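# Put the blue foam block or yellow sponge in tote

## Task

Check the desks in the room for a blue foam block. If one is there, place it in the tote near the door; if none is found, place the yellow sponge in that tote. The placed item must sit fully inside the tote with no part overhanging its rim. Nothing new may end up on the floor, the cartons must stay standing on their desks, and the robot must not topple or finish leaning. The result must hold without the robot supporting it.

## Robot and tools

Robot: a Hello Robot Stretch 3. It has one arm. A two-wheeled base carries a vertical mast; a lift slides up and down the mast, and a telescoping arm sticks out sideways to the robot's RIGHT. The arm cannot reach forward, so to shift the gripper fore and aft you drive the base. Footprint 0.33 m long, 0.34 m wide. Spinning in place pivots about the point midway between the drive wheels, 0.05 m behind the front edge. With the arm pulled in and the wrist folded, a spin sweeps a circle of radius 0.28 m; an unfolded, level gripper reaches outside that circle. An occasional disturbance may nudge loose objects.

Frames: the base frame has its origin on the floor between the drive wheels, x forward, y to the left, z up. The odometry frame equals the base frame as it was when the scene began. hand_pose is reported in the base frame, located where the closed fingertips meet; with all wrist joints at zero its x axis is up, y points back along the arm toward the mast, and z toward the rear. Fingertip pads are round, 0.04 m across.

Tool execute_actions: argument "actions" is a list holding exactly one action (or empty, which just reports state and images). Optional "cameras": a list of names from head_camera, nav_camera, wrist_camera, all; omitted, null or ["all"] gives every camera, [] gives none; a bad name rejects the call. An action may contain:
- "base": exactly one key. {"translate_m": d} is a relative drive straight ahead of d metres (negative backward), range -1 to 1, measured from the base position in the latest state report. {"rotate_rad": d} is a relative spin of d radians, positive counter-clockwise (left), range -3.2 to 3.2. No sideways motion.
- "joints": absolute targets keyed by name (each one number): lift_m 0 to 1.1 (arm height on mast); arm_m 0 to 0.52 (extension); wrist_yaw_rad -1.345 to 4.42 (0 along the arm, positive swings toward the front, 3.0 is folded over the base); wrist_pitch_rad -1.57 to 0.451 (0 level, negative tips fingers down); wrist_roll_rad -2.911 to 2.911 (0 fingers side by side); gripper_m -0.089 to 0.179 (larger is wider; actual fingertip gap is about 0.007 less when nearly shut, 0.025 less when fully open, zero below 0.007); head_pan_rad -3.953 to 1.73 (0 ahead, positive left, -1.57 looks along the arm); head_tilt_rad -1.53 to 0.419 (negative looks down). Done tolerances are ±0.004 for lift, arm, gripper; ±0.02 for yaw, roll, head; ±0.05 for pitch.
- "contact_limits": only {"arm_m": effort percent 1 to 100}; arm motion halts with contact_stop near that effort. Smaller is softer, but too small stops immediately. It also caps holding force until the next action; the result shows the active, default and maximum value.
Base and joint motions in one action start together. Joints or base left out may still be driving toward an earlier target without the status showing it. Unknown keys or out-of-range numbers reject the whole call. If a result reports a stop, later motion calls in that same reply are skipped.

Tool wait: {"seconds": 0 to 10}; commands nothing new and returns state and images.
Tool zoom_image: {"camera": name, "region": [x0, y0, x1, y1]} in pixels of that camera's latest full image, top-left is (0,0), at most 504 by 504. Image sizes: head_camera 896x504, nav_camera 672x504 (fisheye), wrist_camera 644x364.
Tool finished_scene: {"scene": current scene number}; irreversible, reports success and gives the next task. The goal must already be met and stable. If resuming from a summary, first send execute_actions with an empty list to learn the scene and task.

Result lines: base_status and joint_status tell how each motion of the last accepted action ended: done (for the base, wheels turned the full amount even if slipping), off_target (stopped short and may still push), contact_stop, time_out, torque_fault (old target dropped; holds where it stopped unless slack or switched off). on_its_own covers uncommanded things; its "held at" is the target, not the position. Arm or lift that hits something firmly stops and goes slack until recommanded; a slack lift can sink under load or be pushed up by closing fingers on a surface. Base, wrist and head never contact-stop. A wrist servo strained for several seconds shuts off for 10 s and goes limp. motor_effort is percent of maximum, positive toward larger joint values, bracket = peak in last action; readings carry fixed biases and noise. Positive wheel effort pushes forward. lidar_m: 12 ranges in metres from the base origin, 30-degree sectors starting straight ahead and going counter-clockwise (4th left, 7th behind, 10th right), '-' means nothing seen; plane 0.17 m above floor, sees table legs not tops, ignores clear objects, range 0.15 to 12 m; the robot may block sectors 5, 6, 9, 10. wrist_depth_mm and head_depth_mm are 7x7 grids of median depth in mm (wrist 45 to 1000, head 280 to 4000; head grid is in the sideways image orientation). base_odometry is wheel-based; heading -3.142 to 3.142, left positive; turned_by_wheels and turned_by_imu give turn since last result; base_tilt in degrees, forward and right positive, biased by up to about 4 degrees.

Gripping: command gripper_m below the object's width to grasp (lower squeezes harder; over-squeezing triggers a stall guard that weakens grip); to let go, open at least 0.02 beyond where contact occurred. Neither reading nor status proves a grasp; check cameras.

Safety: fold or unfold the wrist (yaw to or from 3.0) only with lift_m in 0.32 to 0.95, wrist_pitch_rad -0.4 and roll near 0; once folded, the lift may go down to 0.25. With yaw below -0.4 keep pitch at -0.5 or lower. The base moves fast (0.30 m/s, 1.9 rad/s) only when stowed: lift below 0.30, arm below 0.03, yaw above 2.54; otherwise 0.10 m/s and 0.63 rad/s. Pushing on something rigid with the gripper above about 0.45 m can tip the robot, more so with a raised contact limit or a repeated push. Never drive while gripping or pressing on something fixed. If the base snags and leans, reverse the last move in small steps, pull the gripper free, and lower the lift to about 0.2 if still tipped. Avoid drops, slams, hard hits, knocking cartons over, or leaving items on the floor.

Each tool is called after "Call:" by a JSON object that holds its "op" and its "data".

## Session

Call:
{"op": "execute_actions", "data": {"actions": []}}

Scene clock: 0.00 s.
base_odometry: x=+0.000 y=+0.000 heading=+0.000 (m, m, rad; odometry frame)
turned_by_wheels: +0.000 (rad since the last result)
turned_by_imu: +0.000 (rad since the last result)
base_tilt: forward=-1.3 right=-1.3 (deg)
lidar_m: 2.32 1.74 1.38 1.55 1.77 1.48 1.82 1.68 1.67 1.81 2.29 2.25
head_depth_mm: 2052 2490 2511 2490 2464 2085 2174 / 1931 2598 2622 2616 2608 2671 2386 / 1993 2695 2747 2773 2779 2827 2421 / 1967 2791 2914 2917 2978 2915 2434 / 1964 2759 2888 2847 2804 2700 2521 / 1916 2471 2515 2483 2415 2369 2277 / 1897 2245 2182 2154 2109 2077 2049
base_status: not commanded
joint_positions: lift_m=+0.353 arm_m=-0.002 wrist_yaw_rad=+2.927 wrist_pitch_rad=-0.361 wrist_roll_rad=-0.012 gripper_m=+0.037 head_pan_rad=-0.017 head_tilt_rad=-0.011
joint_status: not commanded
motor_effort: left_wheel=+0 right_wheel=+0 lift_m=+37 arm_m=-1 wrist_yaw_rad=+0 wrist_pitch_rad=+8 wrist_roll_rad=+0 gripper_m=+1 head_pan_rad=+0 head_tilt_rad=+1 (%)
hand_pose: x=+0.0280 y=+0.0827 z=+0.3787 quat_wxyz=(+0.201, +0.701, +0.053, +0.682) (m; base frame)
wrist_depth_mm: - - - - - - - / - - - - - - - / 889 - - - - - - / 728 - 841 902 962 - - / 602 - 681 706 751 820 910 / 521 - 556 588 635 685 704 / 462 - - 513 545 564 587
pictures: head_camera (sideways: a quarter turn clockwise sets it upright), nav_camera (sideways: a quarter turn counterclockwise sets it upright), wrist_camera
Images, in order (width x height): head_camera 896x504, nav_camera 672x504, wrist_camera 644x364.

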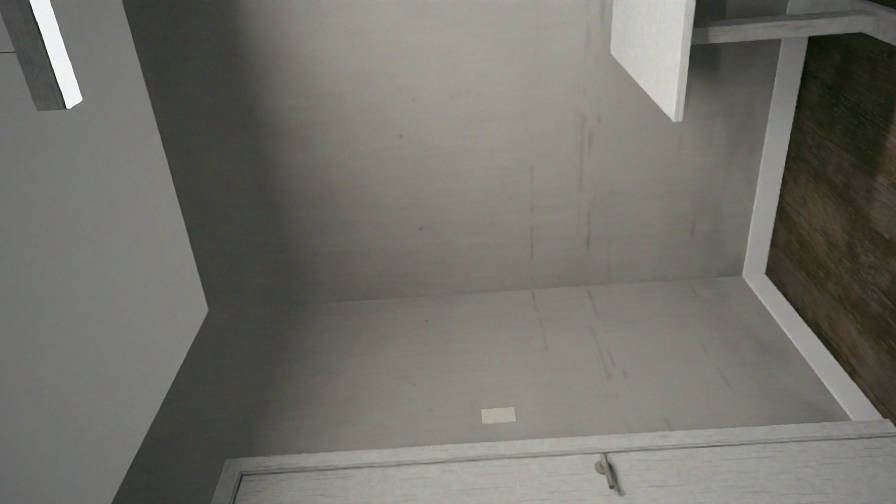

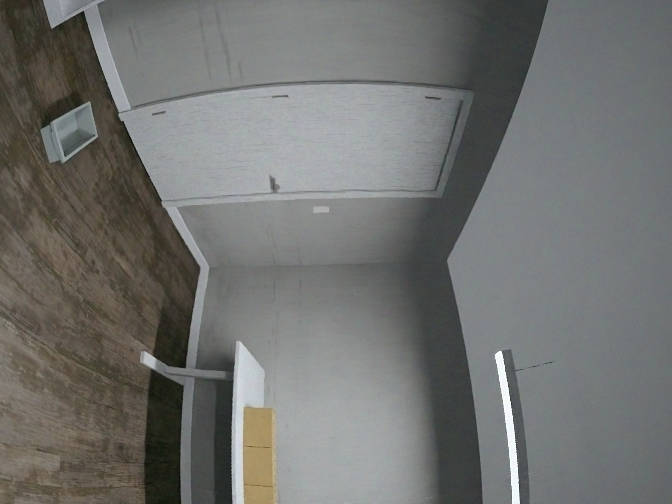

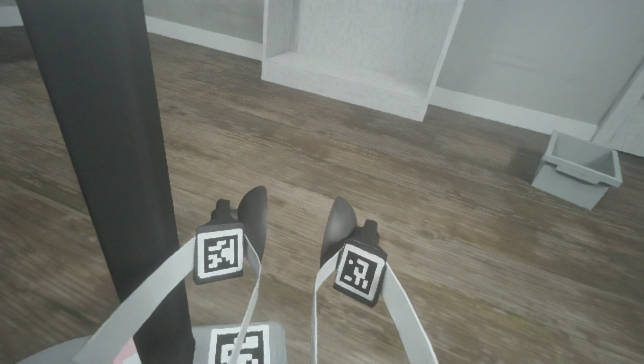

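Call:
{"op": "execute_actions", "data": {"actions": [{"joints": {"head_pan_rad": -1.45, "head_tilt_rad": -0.3, "lift_m": 0.28}}], "cameras": ["nav_camera"]}}

Call:
{"op": "execute_actions", "data": {"actions": [{"joints": {"head_pan_rad": -2.9}}], "cameras": ["nav_camera"]}}

Scene clock: 5.17 s.
base_odometry: x=+0.000 y=+0.000 heading=+0.000 (m, m, rad; odometry frame)
turned_by_wheels: +0.000 (rad since the last result)
turned_by_imu: +0.000 (rad since the last result)
base_tilt: forward=-1.2 right=-1.4 (deg)
lidar_m: 2.32 1.73 1.38 1.54 1.77 1.48 1.82 1.68 1.67 1.80 2.28 2.25
head_depth_mm: 1865 1949 2041 1476 2212 2040 1608 / 2000 2077 2170 1582 1907 1971 1624 / 2107 2238 2304 2401 2518 2077 1616 / 2238 2360 2498 2632 2713 2084 1650 / 2416 2559 2707 2877 2911 2110 1640 / 2575 2759 2940 3149 2953 2139 1658 / 2778 2912 3007 3061 3033 2120 1673
base_status: not commanded
joint_positions: lift_m=+0.281 arm_m=-0.002 wrist_yaw_rad=+2.927 wrist_pitch_rad=-0.361 wrist_roll_rad=-0.012 gripper_m=+0.037 head_pan_rad=-1.443 head_tilt_rad=-0.296
joint_status: all done
motor_effort: left_wheel=+0(0) right_wheel=+0(0) lift_m=+23(35) arm_m=-1(0) wrist_yaw_rad=+0(0) wrist_pitch_rad=+8(8) wrist_roll_rad=+0(0) gripper_m=+0(0) head_pan_rad=-4(43) head_tilt_rad=-1(20) (%)
hand_pose: x=+0.0279 y=+0.0827 z=+0.3062 quat_wxyz=(+0.201, +0.701, +0.053, +0.682) (m; base frame)
wrist_depth_mm: - - - - - - - / 946 - - - - - - / 763 839 895 - - - - / 612 - 727 781 820 934 943 / 527 - 580 607 659 696 737 / 449 - - 500 554 561 605 / - - - 447 463 470 510
pictures: nav_camera (sideways: a quarter turn counterclockwise sets it upright)
Images, in order (width x height): nav_camera 672x504.

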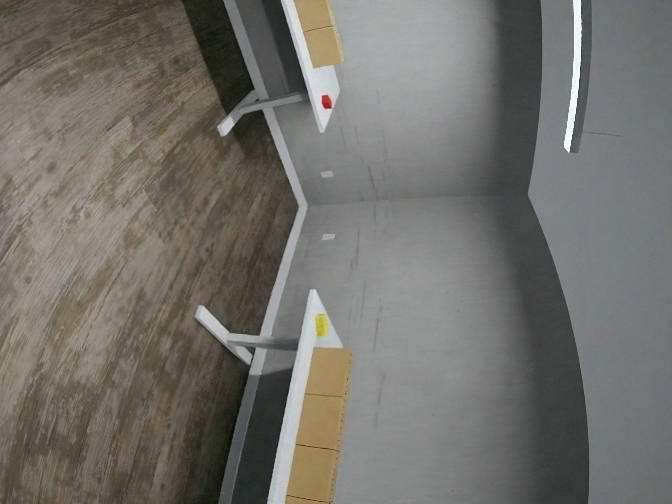

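Scene clock: 6.47 s.
base_odometry: x=+0.000 y=+0.000 heading=+0.000 (m, m, rad; odometry frame)
turned_by_wheels: +0.000 (rad since the last result)
turned_by_imu: +0.000 (rad since the last result)
base_tilt: forward=-1.4 right=-1.5 (deg)
lidar_m: 2.33 1.73 1.38 1.54 1.77 1.48 1.82 1.69 1.67 1.80 2.29 2.25
head_depth_mm: 2028 2108 2188 2263 2376 2036 1613 / 2183 2260 2383 2482 2510 2047 1615 / 2335 2458 2590 2746 2762 2046 1618 / 2557 2660 2780 2914 2884 2087 1631 / 2439 2518 2596 2723 2726 2103 1641 / 2234 2313 2360 2458 2548 2141 1664 / 2084 2144 2196 2258 2329 2135 1672
base_status: not commanded
joint_positions: lift_m=+0.281 arm_m=-0.002 wrist_yaw_rad=+2.927 wrist_pitch_rad=-0.361 wrist_roll_rad=-0.012 gripper_m=+0.037 head_pan_rad=-2.893 head_tilt_rad=-0.296
joint_status: all done
motor_effort: left_wheel=+0(0) right_wheel=-1(0) lift_m=+24(23) arm_m=+0(1) wrist_yaw_rad=+0(0) wrist_pitch_rad=+8(7) wrist_roll_rad=+0(0) gripper_m=+1(0) head_pan_rad=-4(41) head_tilt_rad=-2(2) (%)
hand_pose: x=+0.0279 y=+0.0827 z=+0.3062 quat_wxyz=(+0.201, +0.701, +0.053, +0.682) (m; base frame)
wrist_depth_mm: - - - - - - - / 992 - - - - - - / 780 854 922 - - - - / 608 - 713 761 828 905 930 / 517 - 576 613 666 698 754 / 454 - - 494 546 572 601 / - - - 439 467 484 504
pictures: nav_camera (sideways: a quarter turn counterclockwise sets it upright)
Images, in order (width x height): nav_camera 672x504.

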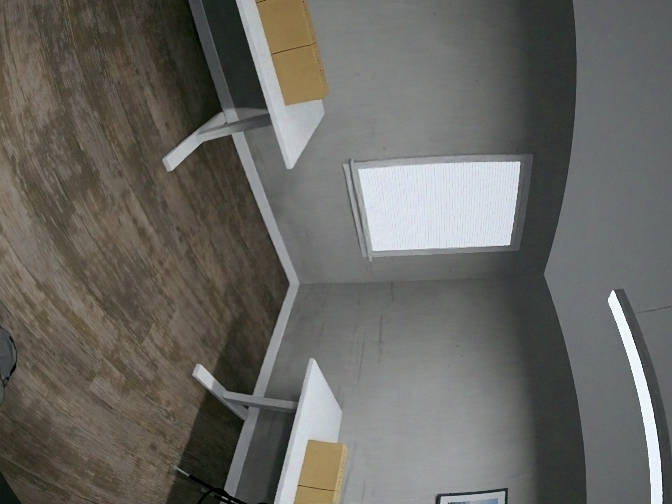

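Call:
{"op": "execute_actions", "data": {"actions": [{"base": {"rotate_rad": 0.19}, "joints": {"head_pan_rad": -3.75}}], "cameras": ["head_camera", "nav_camera"]}}

Scene clock: 72.00 s.
base_odometry: x=+0.000 y=+0.000 heading=+0.190 (m, m, rad; odometry frame)
turned_by_wheels: +0.190 (rad since the last result)
turned_by_imu: +0.187 (rad since the last result)
base_tilt: forward=-1.4 right=-1.4 (deg)
lidar_m: 2.00 1.68 1.38 1.55 2.14 1.82 2.39 1.67 1.82 1.81 2.29 2.25
head_depth_mm: 1811 1899 2003 1722 1855 2024 1599 / 1822 1885 2000 1528 1584 1958 1602 / 1827 1909 2025 1542 1621 2001 1620 / 1851 1925 2054 1564 2277 2081 1634 / 1877 1971 2077 1571 2282 2101 1648 / 1905 1997 2079 2144 1870 1963 1650 / 1925 2001 2108 2197 2338 2137 1674
base_status: done
joint_positions: lift_m=+0.281 arm_m=-0.002 wrist_yaw_rad=+2.927 wrist_pitch_rad=-0.361 wrist_roll_rad=-0.012 gripper_m=+0.037 head_pan_rad=-3.743 head_tilt_rad=-0.297
joint_status: all done
motor_effort: left_wheel=-2(11) right_wheel=+2(8) lift_m=+23(23) arm_m=-1(1) wrist_yaw_rad=+0(0) wrist_pitch_rad=+8(8) wrist_roll_rad=+0(0) gripper_m=+1(1) head_pan_rad=-4(41) head_tilt_rad=-1(1) (%)
hand_pose: x=+0.0279 y=+0.0827 z=+0.3062 quat_wxyz=(+0.201, +0.701, +0.053, +0.682) (m; base frame)
wrist_depth_mm: - - - - - - - / 954 - - - - - - / 746 863 885 - - - - / 602 - 724 770 839 891 960 / 530 - 576 616 667 690 740 / 458 - - 500 544 564 607 / - - - 441 459 486 516
pictures: head_camera (sideways: a quarter turn clockwise sets it upright), nav_camera (sideways: a quarter turn counterclockwise sets it upright)
Images, in order (width x height): head_camera 896x504, nav_camera 672x504.

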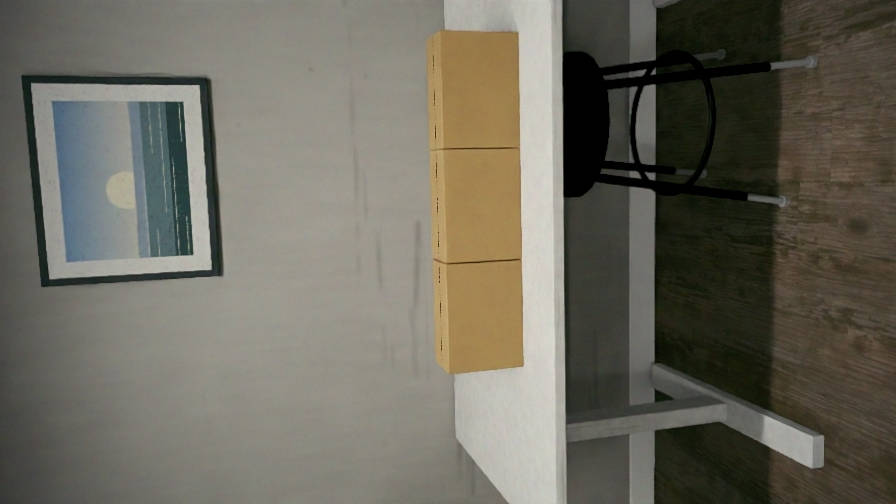

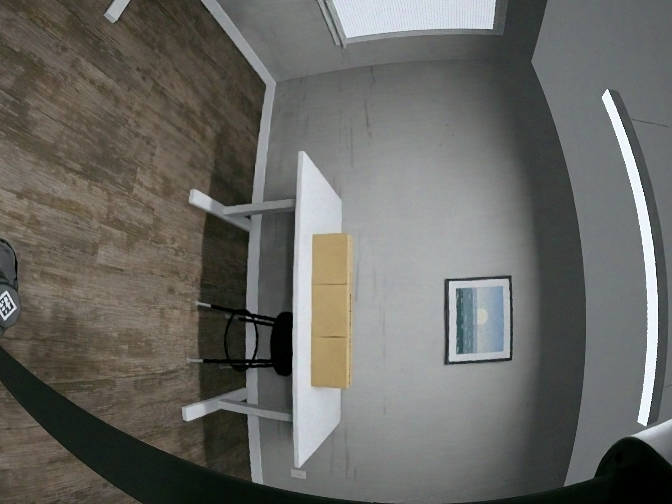

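Call:
{"op": "execute_actions", "data": {"actions": [{"base": {"translate_m": -1.0}, "joints": {"head_pan_rad": -3.2, "head_tilt_rad": -0.6}}], "cameras": ["nav_camera"]}}

Scene clock: 82.00 s.
base_odometry: x=-0.982 y=-0.189 heading=+0.190 (m, m, rad; odometry frame)
turned_by_wheels: +0.000 (rad since the last result)
turned_by_imu: -0.009 (rad since the last result)
base_tilt: forward=-1.5 right=-1.5 (deg)
lidar_m: 2.79 2.19 2.03 0.98 1.26 0.94 1.54 1.43 1.02 1.60 1.83 2.93
head_depth_mm: 1209 1303 1420 1558 1673 1497 1272 / 1276 1381 1504 1673 1765 1500 1273 / 1346 1467 1622 1801 1849 1508 1284 / 1430 1577 1741 1962 1853 1516 1291 / 1526 1698 1888 2111 1860 1527 1289 / 1628 1763 1930 2088 1865 1527 1303 / 1539 1620 1742 1853 1850 1546 1303
base_status: done
joint_positions: lift_m=+0.281 arm_m=-0.002 wrist_yaw_rad=+2.927 wrist_pitch_rad=-0.361 wrist_roll_rad=-0.012 gripper_m=+0.037 head_pan_rad=-3.207 head_tilt_rad=-0.593
joint_status: all done
motor_effort: left_wheel=-1(14) right_wheel=+1(5) lift_m=+24(23) arm_m=-1(0) wrist_yaw_rad=+0(0) wrist_pitch_rad=+8(8) wrist_roll_rad=+0(0) gripper_m=+0(1) head_pan_rad=+3(36) head_tilt_rad=-3(21) (%)
hand_pose: x=+0.0279 y=+0.0827 z=+0.3062 quat_wxyz=(+0.201, +0.701, +0.053, +0.682) (m; base frame)
wrist_depth_mm: - - - - - - - / 939 - - - - - - / 757 849 891 - - - - / 604 - 718 760 826 911 - / 517 - 586 619 668 689 765 / 453 - - 499 544 584 610 / - - - 442 460 478 510
pictures: nav_camera (sideways: a quarter turn counterclockwise sets it upright)
Images, in order (width x height): nav_camera 672x504.

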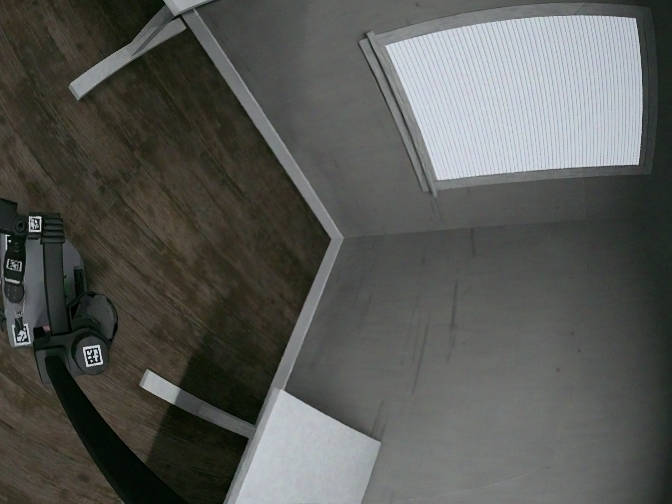

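Call:
{"op": "execute_actions", "data": {"actions": []}}

Scene clock: 92.03 s.
base_odometry: x=-0.982 y=-0.189 heading=+0.190 (m, m, rad; odometry frame)
turned_by_wheels: +0.000 (rad since the last result)
turned_by_imu: +0.000 (rad since the last result)
base_tilt: forward=-1.4 right=-1.4 (deg)
lidar_m: 2.79 2.18 2.02 0.98 1.26 0.94 1.54 1.44 1.02 1.59 1.83 2.93
head_depth_mm: 1211 1305 1417 1553 1677 1497 1275 / 1278 1384 1511 1676 1778 1500 1282 / 1352 1476 1617 1804 1841 1512 1280 / 1433 1578 1744 1966 1840 1520 1289 / 1522 1682 1884 2139 1858 1524 1292 / 1632 1760 1910 2072 1866 1533 1298 / 1543 1610 1730 1839 1868 1536 1303
base_status: done
joint_positions: lift_m=+0.281 arm_m=-0.002 wrist_yaw_rad=+2.927 wrist_pitch_rad=-0.361 wrist_roll_rad=-0.012 gripper_m=+0.037 head_pan_rad=-3.207 head_tilt_rad=-0.593
joint_status: all done
motor_effort: left_wheel=-1(14) right_wheel=+1(5) lift_m=+23(23) arm_m=-1(0) wrist_yaw_rad=+0(0) wrist_pitch_rad=+7(8) wrist_roll_rad=+0(0) gripper_m=+1(1) head_pan_rad=+3(36) head_tilt_rad=-3(21) (%)
hand_pose: x=+0.0279 y=+0.0827 z=+0.3062 quat_wxyz=(+0.201, +0.701, +0.053, +0.682) (m; base frame)
wrist_depth_mm: - - - - - - - / 951 - - - - - - / 743 875 899 - - - - / 609 - 706 757 810 862 989 / 521 - 598 608 658 702 749 / 446 - - 505 545 568 597 / - - - 437 456 479 504
pictures: head_camera (sideways: a quarter turn clockwise sets it upright), nav_camera (sideways: a quarter turn counterclockwise sets it upright), wrist_camera
Images, in order (width x height): head_camera 896x504, nav_camera 672x504, wrist_camera 644x364.

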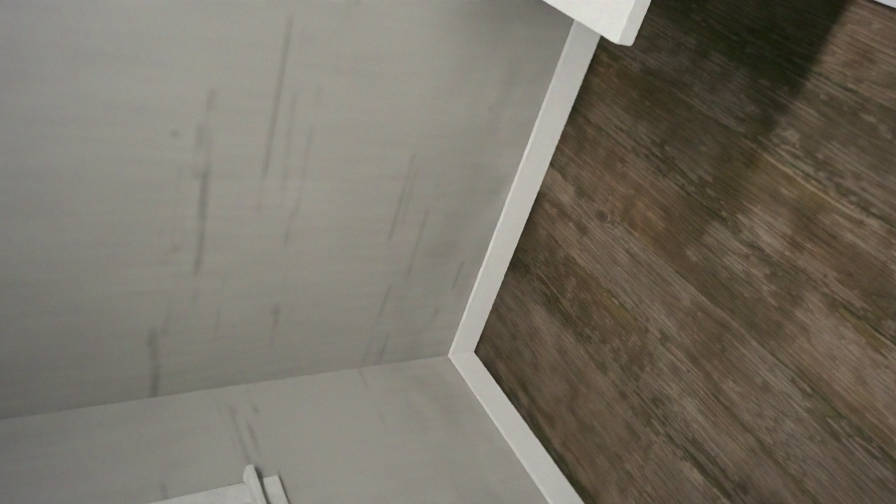

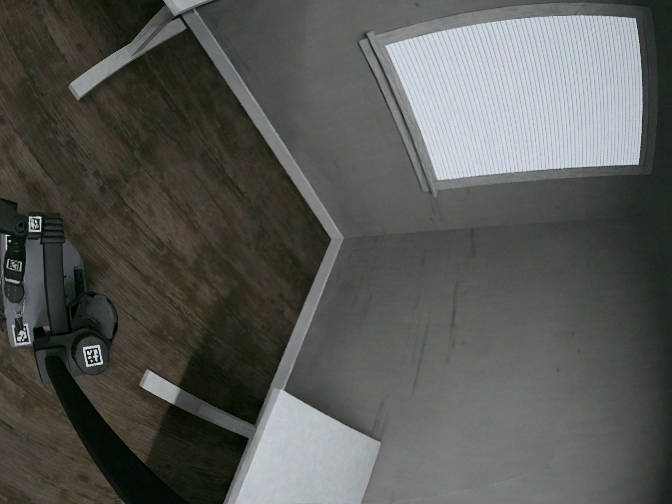

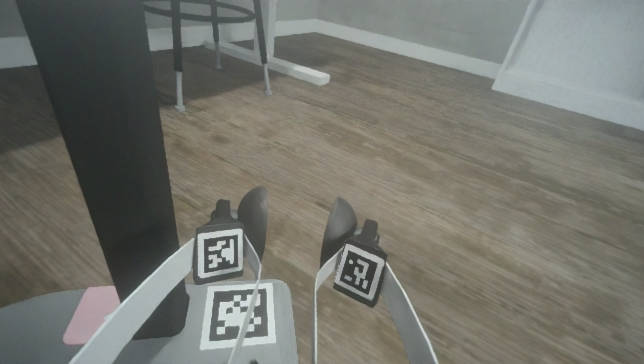

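Call:
{"op": "execute_actions", "data": {"actions": [{"base": {"translate_m": -1.0}, "joints": {"head_pan_rad": 1.07, "head_tilt_rad": -0.45}}], "cameras": ["head_camera", "nav_camera"]}}

Scene clock: 110.67 s.
base_odometry: x=-1.964 y=-0.377 heading=+0.190 (m, m, rad; odometry frame)
turned_by_wheels: +0.000 (rad since the last result)
turned_by_imu: -0.009 (rad since the last result)
base_tilt: forward=-1.5 right=-1.4 (deg)
lidar_m: 3.64 2.80 0.63 0.76 0.62 0.62 0.69 0.78 0.77 0.86 1.12 3.76
head_depth_mm: 2473 2633 2801 2783 1004 760 656 / 2486 2691 2786 1288 975 762 677 / 2540 2703 2828 943 947 764 681 / 2586 2756 2871 1375 980 771 927 / 2155 2189 2083 1386 993 775 853 / 1596 1606 1628 1407 1002 781 1319 / 1223 1283 1285 1272 1014 786 1286
base_status: done
joint_positions: lift_m=+0.281 arm_m=-0.002 wrist_yaw_rad=+2.927 wrist_pitch_rad=-0.361 wrist_roll_rad=-0.012 gripper_m=+0.037 head_pan_rad=+1.063 head_tilt_rad=-0.458
joint_status: all done
motor_effort: left_wheel=+0(12) right_wheel=+0(6) lift_m=+23(25) arm_m=+0(0) wrist_yaw_rad=+0(0) wrist_pitch_rad=+8(8) wrist_roll_rad=+0(0) gripper_m=+1(1) head_pan_rad=+3(41) head_tilt_rad=+4(16) (%)
hand_pose: x=+0.0279 y=+0.0827 z=+0.3062 quat_wxyz=(+0.201, +0.701, +0.053, +0.682) (m; base frame)
wrist_depth_mm: - 657 830 - - - - / 513 730 868 - - - - / 537 782 883 810 - - - / 577 - 699 773 773 916 970 / 513 - 576 608 648 691 736 / 448 - - 506 542 582 600 / - - - 440 454 480 516
pictures: head_camera (sideways: a quarter turn clockwise sets it upright), nav_camera (sideways: a quarter turn counterclockwise sets it upright)
Images, in order (width x height): head_camera 896x504, nav_camera 672x504.

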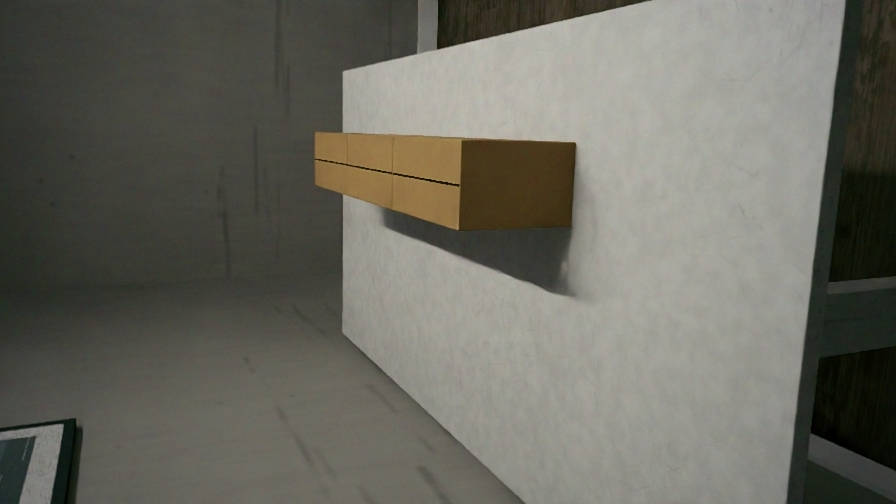

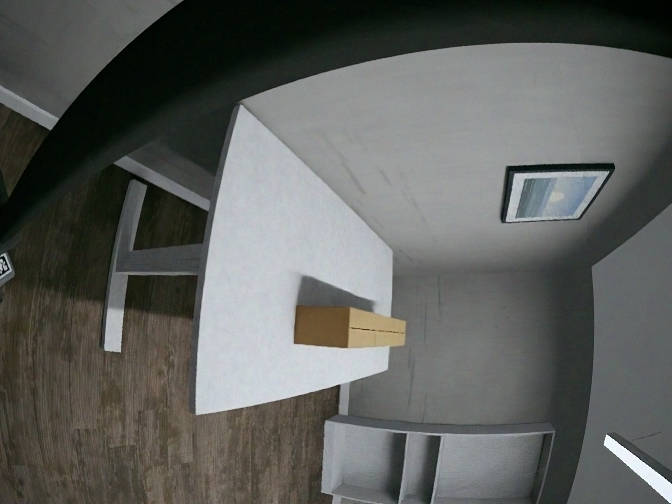

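Call:
{"op": "zoom_image", "data": {"camera": "head_camera", "region": [300, 110, 620, 330]}}

Call:
{"op": "execute_actions", "data": {"actions": [{"base": {"translate_m": -0.12}, "joints": {"head_pan_rad": -0.9, "head_tilt_rad": -0.4}}], "cameras": ["head_camera", "nav_camera"]}}

Region (300, 110, 620, 330) of head_camera's 896x504 image, scaled by 1.575, with more detail than that image has; it fills the top 346 rows of this view, and the rest is white.

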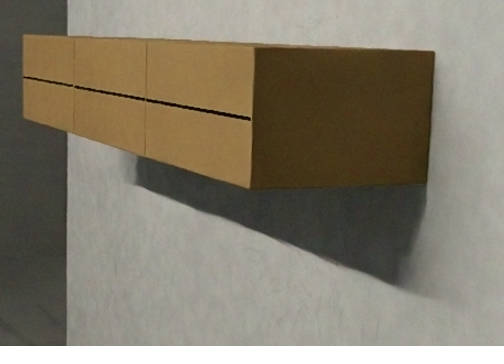

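Scene clock: 115.80 s.
base_odometry: x=-2.082 y=-0.400 heading=+0.190 (m, m, rad; odometry frame)
turned_by_wheels: +0.000 (rad since the last result)
turned_by_imu: -0.001 (rad since the last result)
base_tilt: forward=-1.5 right=-1.3 (deg)
lidar_m: 3.76 1.62 0.69 0.65 0.54 0.53 0.59 0.70 0.69 0.77 1.19 3.86
head_depth_mm: 1241 1298 1343 1356 1460 1561 1445 / 1513 1584 1678 1501 1854 1767 1445 / 1921 2058 2129 1529 2067 1747 1470 / 2695 2944 2702 1547 1329 1690 1470 / 3612 3847 - 1355 2105 1825 1466 / 3564 3769 3928 1479 1258 1848 1479 / 3545 3731 - 3592 2327 1856 1489
base_status: done
joint_positions: lift_m=+0.281 arm_m=-0.002 wrist_yaw_rad=+2.927 wrist_pitch_rad=-0.361 wrist_roll_rad=-0.012 gripper_m=+0.037 head_pan_rad=-0.893 head_tilt_rad=-0.408
joint_status: all done
motor_effort: left_wheel=+0(12) right_wheel=+0(9) lift_m=+23(24) arm_m=-1(1) wrist_yaw_rad=+0(0) wrist_pitch_rad=+8(8) wrist_roll_rad=+0(0) gripper_m=+1(1) head_pan_rad=-4(43) head_tilt_rad=+3(9) (%)
hand_pose: x=+0.0279 y=+0.0827 z=+0.3062 quat_wxyz=(+0.201, +0.701, +0.053, +0.682) (m; base frame)
wrist_depth_mm: - 568 708 - 657 - - / 437 625 766 - - - - / 475 678 802 958 - - - / 503 - 712 748 776 868 - / 496 - 589 595 666 668 726 / 455 - - 505 548 572 611 / - - - 443 459 473 515
pictures: head_camera (sideways: a quarter turn clockwise sets it upright), nav_camera (sideways: a quarter turn counterclockwise sets it upright)
Images, in order (width x height): head_camera 896x504, nav_camera 672x504.

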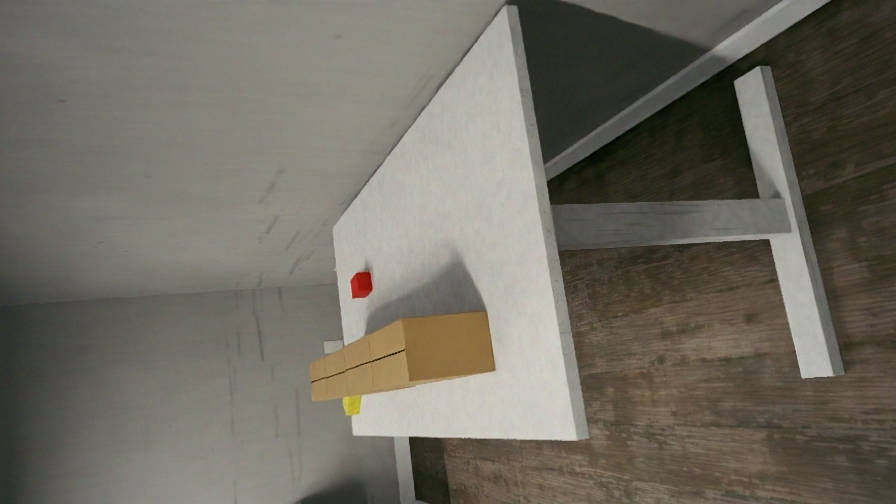

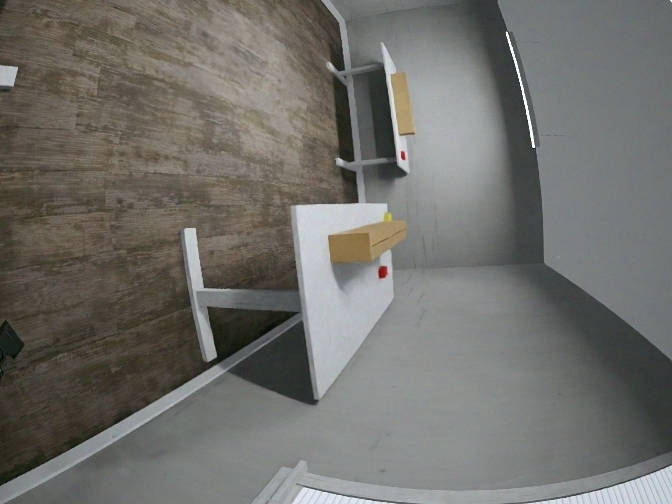

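Call:
{"op": "zoom_image", "data": {"camera": "head_camera", "region": [290, 230, 530, 450]}}

Call:
{"op": "zoom_image", "data": {"camera": "nav_camera", "region": [300, 20, 460, 200]}}

Region (290, 230, 530, 450) of head_camera's 896x504 image, scaled by 2.100, with more detail than that image has; it fills the top 462 rows of this view, and the rest is white.

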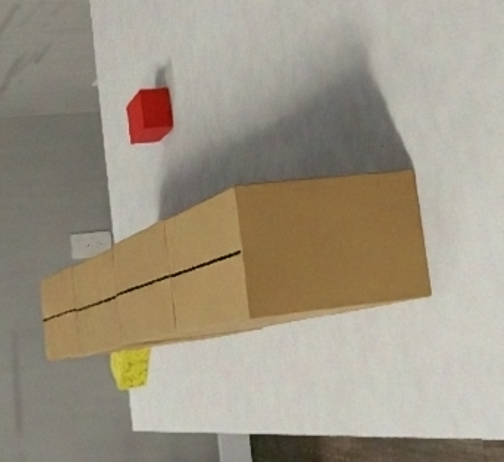

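Region (300, 20, 460, 200) of nav_camera's 672x504 image, scaled by 2.800, with more detail than that image has.

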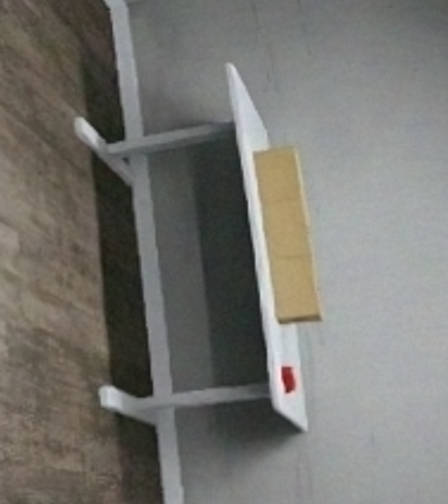

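Call:
{"op": "execute_actions", "data": {"actions": [{"base": {"translate_m": 1.0}, "joints": {"head_pan_rad": -0.75, "head_tilt_rad": -0.45, "lift_m": 0.29, "wrist_yaw_rad": 2.65, "wrist_pitch_rad": -0.4}}], "cameras": ["head_camera", "nav_camera"]}}

Scene clock: 205.93 s.
base_odometry: x=-1.100 y=-0.211 heading=+0.190 (m, m, rad; odometry frame)
turned_by_wheels: +0.000 (rad since the last result)
turned_by_imu: +0.008 (rad since the last result)
base_tilt: forward=-1.2 right=-1.4 (deg)
lidar_m: 2.90 2.30 2.11 0.96 0.85 0.85 1.44 1.36 0.98 0.99 1.87 3.29
head_depth_mm: 3040 3232 3382 2587 2177 1705 1406 / 3006 3195 3451 3036 2196 1711 1417 / 2992 3232 3386 3120 2214 1722 1414 / 2949 3182 3400 3149 2245 1741 1427 / 2954 3182 3388 3076 2227 1746 1426 / 2948 3138 3361 3187 2277 1761 1442 / 2913 3069 2712 3238 2293 1772 1442
base_status: done
joint_positions: lift_m=+0.289 arm_m=-0.002 wrist_yaw_rad=+2.651 wrist_pitch_rad=-0.415 wrist_roll_rad=-0.012 gripper_m=+0.037 head_pan_rad=-0.757 head_tilt_rad=-0.445
joint_status: all done
motor_effort: left_wheel=-1(11) right_wheel=+1(7) lift_m=+51(53) arm_m=+0(0) wrist_yaw_rad=-1(4) wrist_pitch_rad=+7(7) wrist_roll_rad=+0(0) gripper_m=+1(0) head_pan_rad=+3(19) head_tilt_rad=-3(9) (%)
hand_pose: x=+0.0846 y=+0.0549 z=+0.3028 quat_wxyz=(+0.310, +0.703, -0.025, +0.640) (m; base frame)
wrist_depth_mm: - - - - - - - / 921 983 - - - - - / 717 752 817 871 983 - - / 587 617 678 717 749 830 903 / 513 521 565 576 621 661 705 / - 466 465 482 524 550 585 / - - 412 432 448 468 488
pictures: head_camera (sideways: a quarter turn clockwise sets it upright), nav_camera (sideways: a quarter turn counterclockwise sets it upright)
Images, in order (width x height): head_camera 896x504, nav_camera 672x504.

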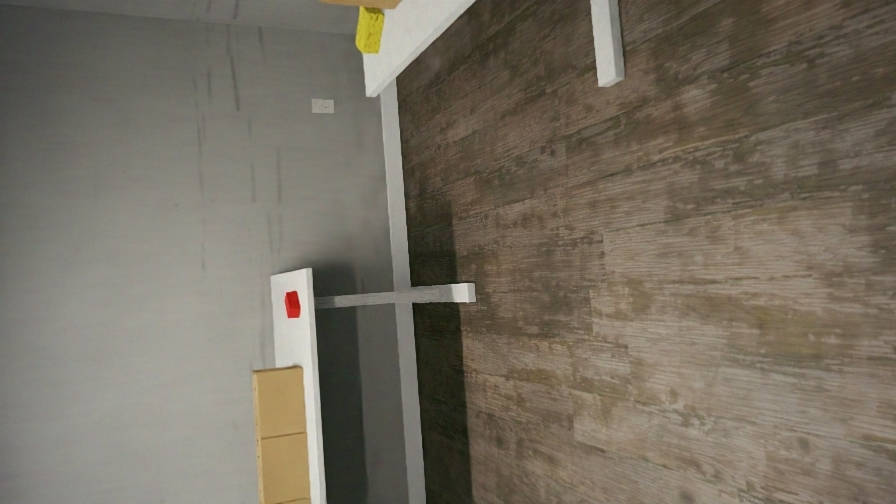

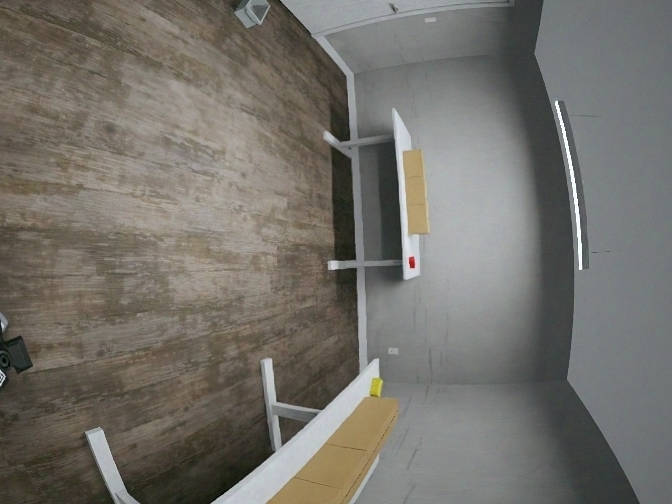

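Call:
{"op": "zoom_image", "data": {"camera": "head_camera", "region": [300, 0, 500, 120]}}

Call:
{"op": "zoom_image", "data": {"camera": "head_camera", "region": [240, 240, 500, 400]}}

Region (300, 0, 500, 120) of head_camera's 896x504 image, scaled by 2.520, with more detail than that image has; it fills the top 302 rows of this view, and the rest is white.

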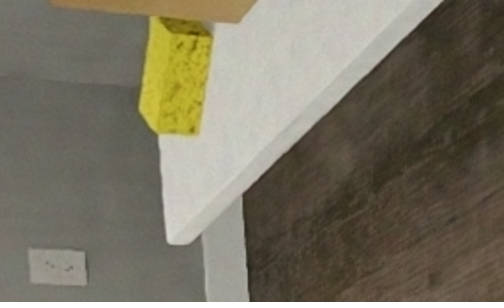

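Region (240, 240, 500, 400) of head_camera's 896x504 image, scaled by 1.938, with more detail than that image has; it fills the top 310 rows of this view, and the rest is white.

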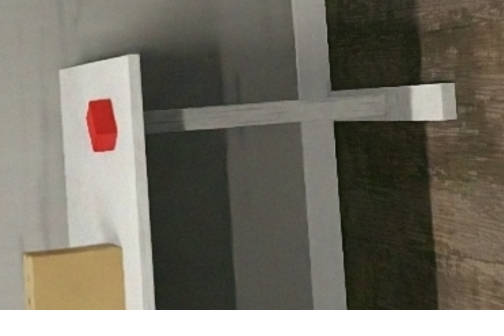

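Call:
{"op": "execute_actions", "data": {"actions": [{"base": {"rotate_rad": -0.862}, "joints": {"head_pan_rad": -0.3, "head_tilt_rad": -0.5}}], "cameras": []}}

Call:
{"op": "execute_actions", "data": {"actions": [{"base": {"translate_m": 1.0}, "joints": {"head_pan_rad": -0.6, "head_tilt_rad": -0.65}}], "cameras": ["head_camera", "nav_camera"]}}

Scene clock: 252.43 s.
base_odometry: x=-1.100 y=-0.211 heading=-0.672 (m, m, rad; odometry frame)
turned_by_wheels: -0.862 (rad since the last result)
turned_by_imu: -0.851 (rad since the last result)
base_tilt: forward=-1.4 right=-1.4 (deg)
lidar_m: 3.41 3.29 2.64 2.11 1.15 0.96 0.85 1.30 1.48 1.35 0.98 1.69
head_depth_mm: 1632 1716 1762 967 943 1616 1357 / 1826 1933 1924 1087 1043 1642 1356 / 2081 2240 1359 1205 1997 1643 1360 / 2442 2654 1504 1437 2091 1662 1364 / 2938 3212 3143 2699 2099 1665 1376 / 3048 3240 3470 2868 2129 1667 1377 / 2929 3117 3349 2916 2124 1694 1397
base_status: done
joint_positions: lift_m=+0.289 arm_m=-0.002 wrist_yaw_rad=+2.651 wrist_pitch_rad=-0.415 wrist_roll_rad=-0.012 gripper_m=+0.037 head_pan_rad=-0.307 head_tilt_rad=-0.494
joint_status: all done
motor_effort: left_wheel=+2(13) right_wheel=-3(10) lift_m=+50(51) arm_m=-1(0) wrist_yaw_rad=-1(1) wrist_pitch_rad=+7(7) wrist_roll_rad=+0(0) gripper_m=+0(1) head_pan_rad=+3(33) head_tilt_rad=-4(6) (%)
hand_pose: x=+0.0846 y=+0.0549 z=+0.3028 quat_wxyz=(+0.310, +0.703, -0.024, +0.640) (m; base frame)
wrist_depth_mm: - - - - - - - / 906 971 - - - - - / 692 774 812 887 959 - - / 592 616 661 717 767 816 911 / 504 528 567 581 625 663 703 / - 473 466 475 532 550 579 / - - 414 428 447 469 499
pictures: none
No camera images: the call's "cameras" was empty. Leave "cameras" out to get every camera's image.

Scene clock: 257.53 s.
base_odometry: x=-0.317 y=-0.834 heading=-0.672 (m, m, rad; odometry frame)
turned_by_wheels: +0.000 (rad since the last result)
turned_by_imu: +0.008 (rad since the last result)
base_tilt: forward=-1.3 right=-1.3 (deg)
lidar_m: 2.04 2.47 2.77 2.25 2.54 1.86 1.85 2.01 0.92 1.21 1.22 0.99
head_depth_mm: 1159 1264 1292 670 697 643 1248 / 1250 1358 1299 717 748 693 1237 / 1357 1491 1316 774 779 1421 1249 / 1485 1636 1793 888 831 1429 1256 / 1632 1829 2070 948 1665 1472 1256 / 1813 2067 2410 1031 1777 1470 1262 / 2023 2367 2632 2246 1797 1483 1264
base_status: done
joint_positions: lift_m=+0.289 arm_m=-0.002 wrist_yaw_rad=+2.651 wrist_pitch_rad=-0.416 wrist_roll_rad=-0.012 gripper_m=+0.037 head_pan_rad=-0.593 head_tilt_rad=-0.643
joint_status: all done
motor_effort: left_wheel=+1(14) right_wheel=-2(7) lift_m=+51(51) arm_m=+0(0) wrist_yaw_rad=-1(1) wrist_pitch_rad=+7(8) wrist_roll_rad=+0(0) gripper_m=+1(1) head_pan_rad=-4(26) head_tilt_rad=-4(15) (%)
hand_pose: x=+0.0846 y=+0.0549 z=+0.3027 quat_wxyz=(+0.310, +0.703, -0.024, +0.640) (m; base frame)
wrist_depth_mm: - - - - - - - / 909 984 - - - - - / 699 782 821 900 - - - / 590 624 665 716 765 803 919 / 501 522 565 586 617 644 690 / - 468 466 481 523 559 577 / - - 414 430 456 469 493
pictures: head_camera (sideways: a quarter turn clockwise sets it upright), nav_camera (sideways: a quarter turn counterclockwise sets it upright)
Images, in order (width x height): head_camera 896x504, nav_camera 672x504.

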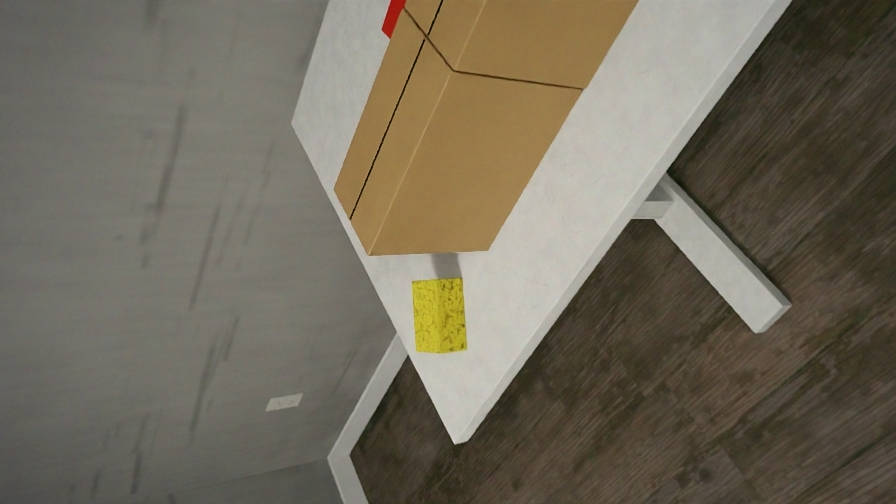

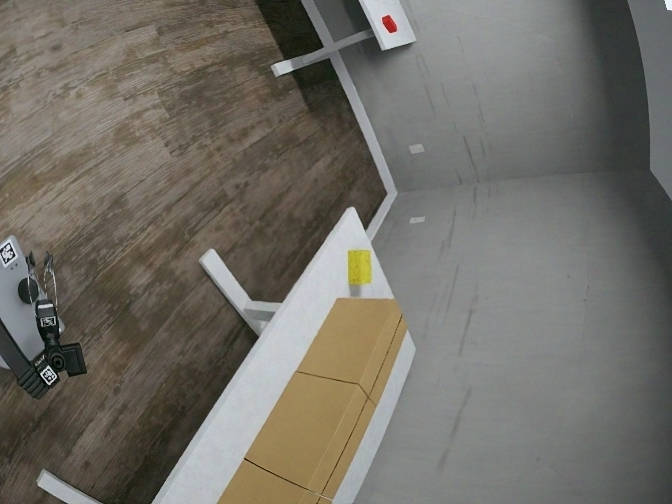

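Call:
{"op": "zoom_image", "data": {"camera": "head_camera", "region": [350, 230, 550, 450]}}

Call:
{"op": "execute_actions", "data": {"actions": [{"base": {"translate_m": 1.0}, "joints": {"head_pan_rad": 0.45, "head_tilt_rad": -0.6}}], "cameras": ["head_camera", "nav_camera"]}}

Region (350, 230, 550, 450) of head_camera's 896x504 image, scaled by 2.291, with more detail than that image has; it fills the left 458 columns of this view, and the rest is white.

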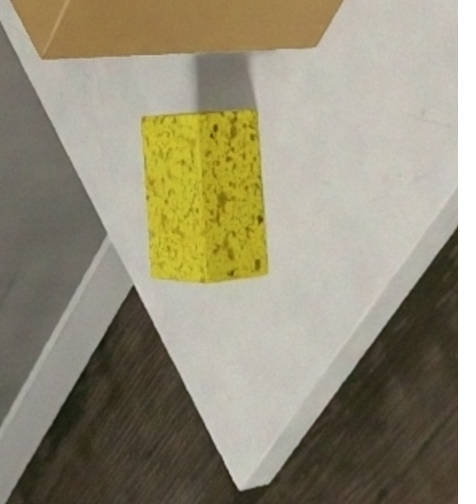

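Scene clock: 264.10 s.
base_odometry: x=+0.465 y=-1.457 heading=-0.672 (m, m, rad; odometry frame)
turned_by_wheels: +0.000 (rad since the last result)
turned_by_imu: +0.008 (rad since the last result)
base_tilt: forward=-1.4 right=-1.3 (deg)
lidar_m: 1.50 1.08 1.84 2.67 2.72 2.88 2.84 1.64 0.66 1.08 1.09 1.37
head_depth_mm: 1226 1331 1459 1632 1747 1481 1265 / 1257 1364 1500 1678 1785 1486 1270 / 1282 1404 1420 1128 1773 1498 1272 / 1320 1442 1447 1002 1453 1485 1280 / 1348 1475 1454 1046 1778 1503 1287 / 1384 1532 1474 1056 1792 1511 1296 / 1423 1579 1022 1045 1865 1528 1286
base_status: done
joint_positions: lift_m=+0.289 arm_m=-0.002 wrist_yaw_rad=+2.651 wrist_pitch_rad=-0.416 wrist_roll_rad=-0.012 gripper_m=+0.037 head_pan_rad=+0.443 head_tilt_rad=-0.605
joint_status: all done
motor_effort: left_wheel=+0(13) right_wheel=-1(6) lift_m=+50(51) arm_m=+0(1) wrist_yaw_rad=-1(1) wrist_pitch_rad=+8(7) wrist_roll_rad=+0(0) gripper_m=+0(1) head_pan_rad=+3(42) head_tilt_rad=+2(8) (%)
hand_pose: x=+0.0846 y=+0.0549 z=+0.3027 quat_wxyz=(+0.310, +0.703, -0.024, +0.640) (m; base frame)
wrist_depth_mm: - - - - - - - / 896 - - - - - - / 719 767 823 871 - - - / 602 621 655 695 756 837 895 / 494 514 566 574 610 649 697 / - 464 464 489 534 547 579 / - - 414 429 453 468 487
pictures: head_camera (sideways: a quarter turn clockwise sets it upright), nav_camera (sideways: a quarter turn counterclockwise sets it upright)
Images, in order (width x height): head_camera 896x504, nav_camera 672x504.

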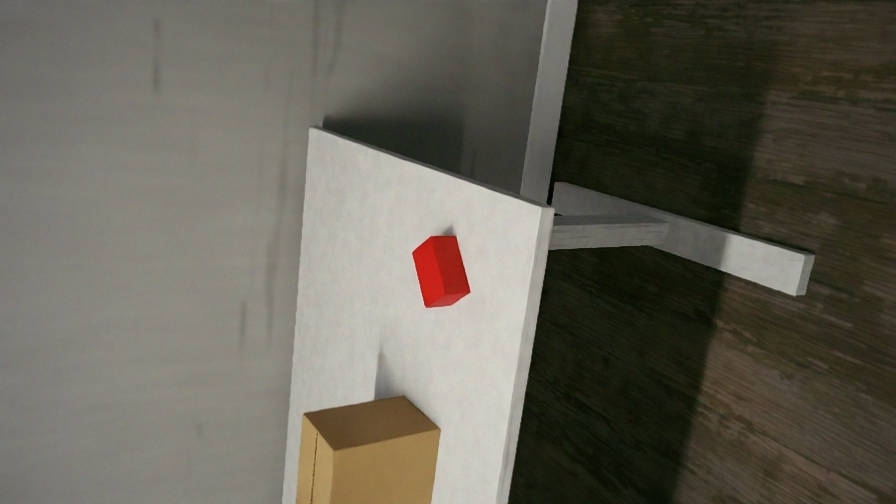

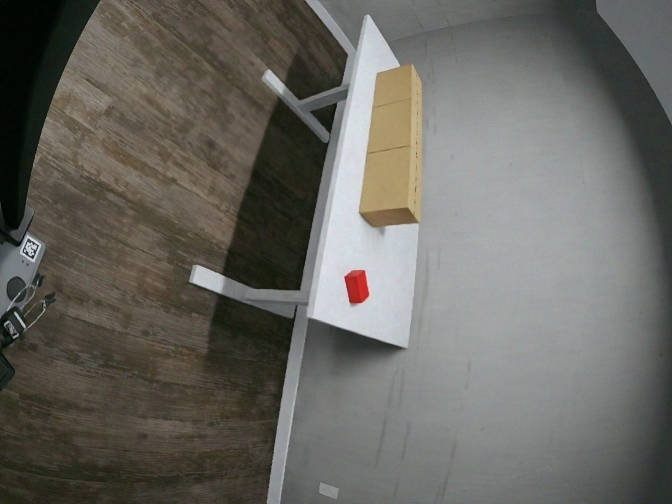

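Call:
{"op": "execute_actions", "data": {"actions": [{"base": {"translate_m": 0.75}, "joints": {"head_pan_rad": 1.33, "head_tilt_rad": -0.55}}], "cameras": ["head_camera", "nav_camera"]}}

Scene clock: 272.70 s.
base_odometry: x=+1.052 y=-1.923 heading=-0.672 (m, m, rad; odometry frame)
turned_by_wheels: +0.000 (rad since the last result)
turned_by_imu: +0.006 (rad since the last result)
base_tilt: forward=-1.4 right=-1.4 (deg)
lidar_m: 0.76 0.77 0.47 1.64 2.79 3.51 3.57 1.15 1.06 0.98 1.00 0.82
head_depth_mm: 993 1051 1113 1102 847 689 582 / 1134 1213 1305 1112 855 694 584 / 1331 1447 1481 1122 859 697 588 / 1595 1766 1629 1129 861 698 562 / 2018 2268 1645 788 778 702 571 / 2372 2600 1575 828 796 709 593 / 2337 2496 1410 1105 878 710 610
base_status: done
joint_positions: lift_m=+0.289 arm_m=-0.002 wrist_yaw_rad=+2.651 wrist_pitch_rad=-0.416 wrist_roll_rad=-0.012 gripper_m=+0.037 head_pan_rad=+1.323 head_tilt_rad=-0.557
joint_status: all done
motor_effort: left_wheel=-1(11) right_wheel=+0(8) lift_m=+50(50) arm_m=-1(1) wrist_yaw_rad=-1(1) wrist_pitch_rad=+8(7) wrist_roll_rad=+0(0) gripper_m=+1(0) head_pan_rad=+3(42) head_tilt_rad=+2(9) (%)
hand_pose: x=+0.0846 y=+0.0549 z=+0.3027 quat_wxyz=(+0.310, +0.703, -0.024, +0.640) (m; base frame)
wrist_depth_mm: - - - 478 837 657 547 / 916 - - 535 903 671 553 / 728 749 805 613 903 719 575 / 603 611 631 634 741 723 598 / 504 504 527 576 636 639 602 / - 461 460 475 524 535 567 / - - 423 433 447 465 503
pictures: head_camera (sideways: a quarter turn clockwise sets it upright), nav_camera (sideways: a quarter turn counterclockwise sets it upright)
Images, in order (width x height): head_camera 896x504, nav_camera 672x504.

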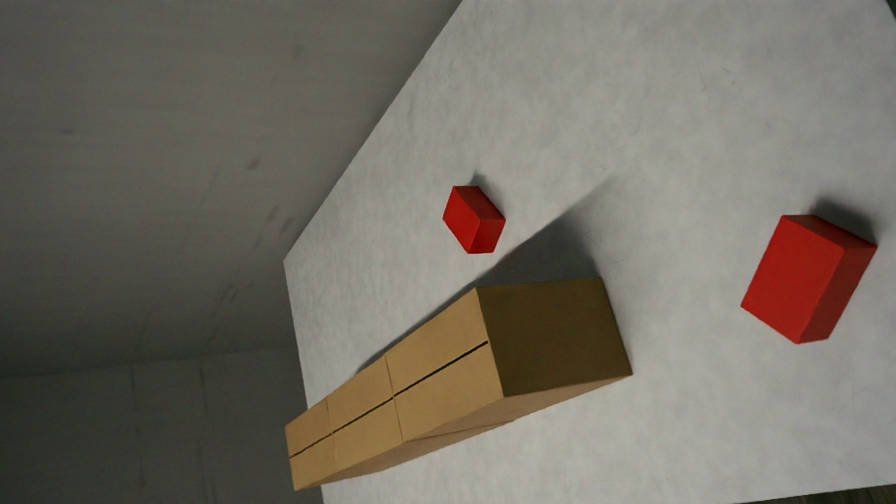

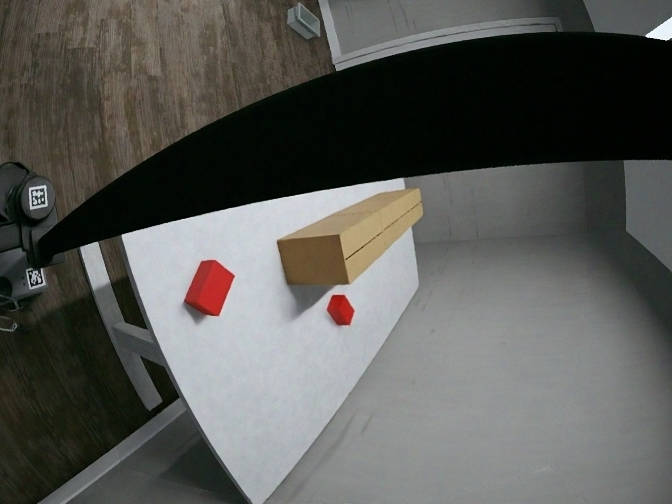

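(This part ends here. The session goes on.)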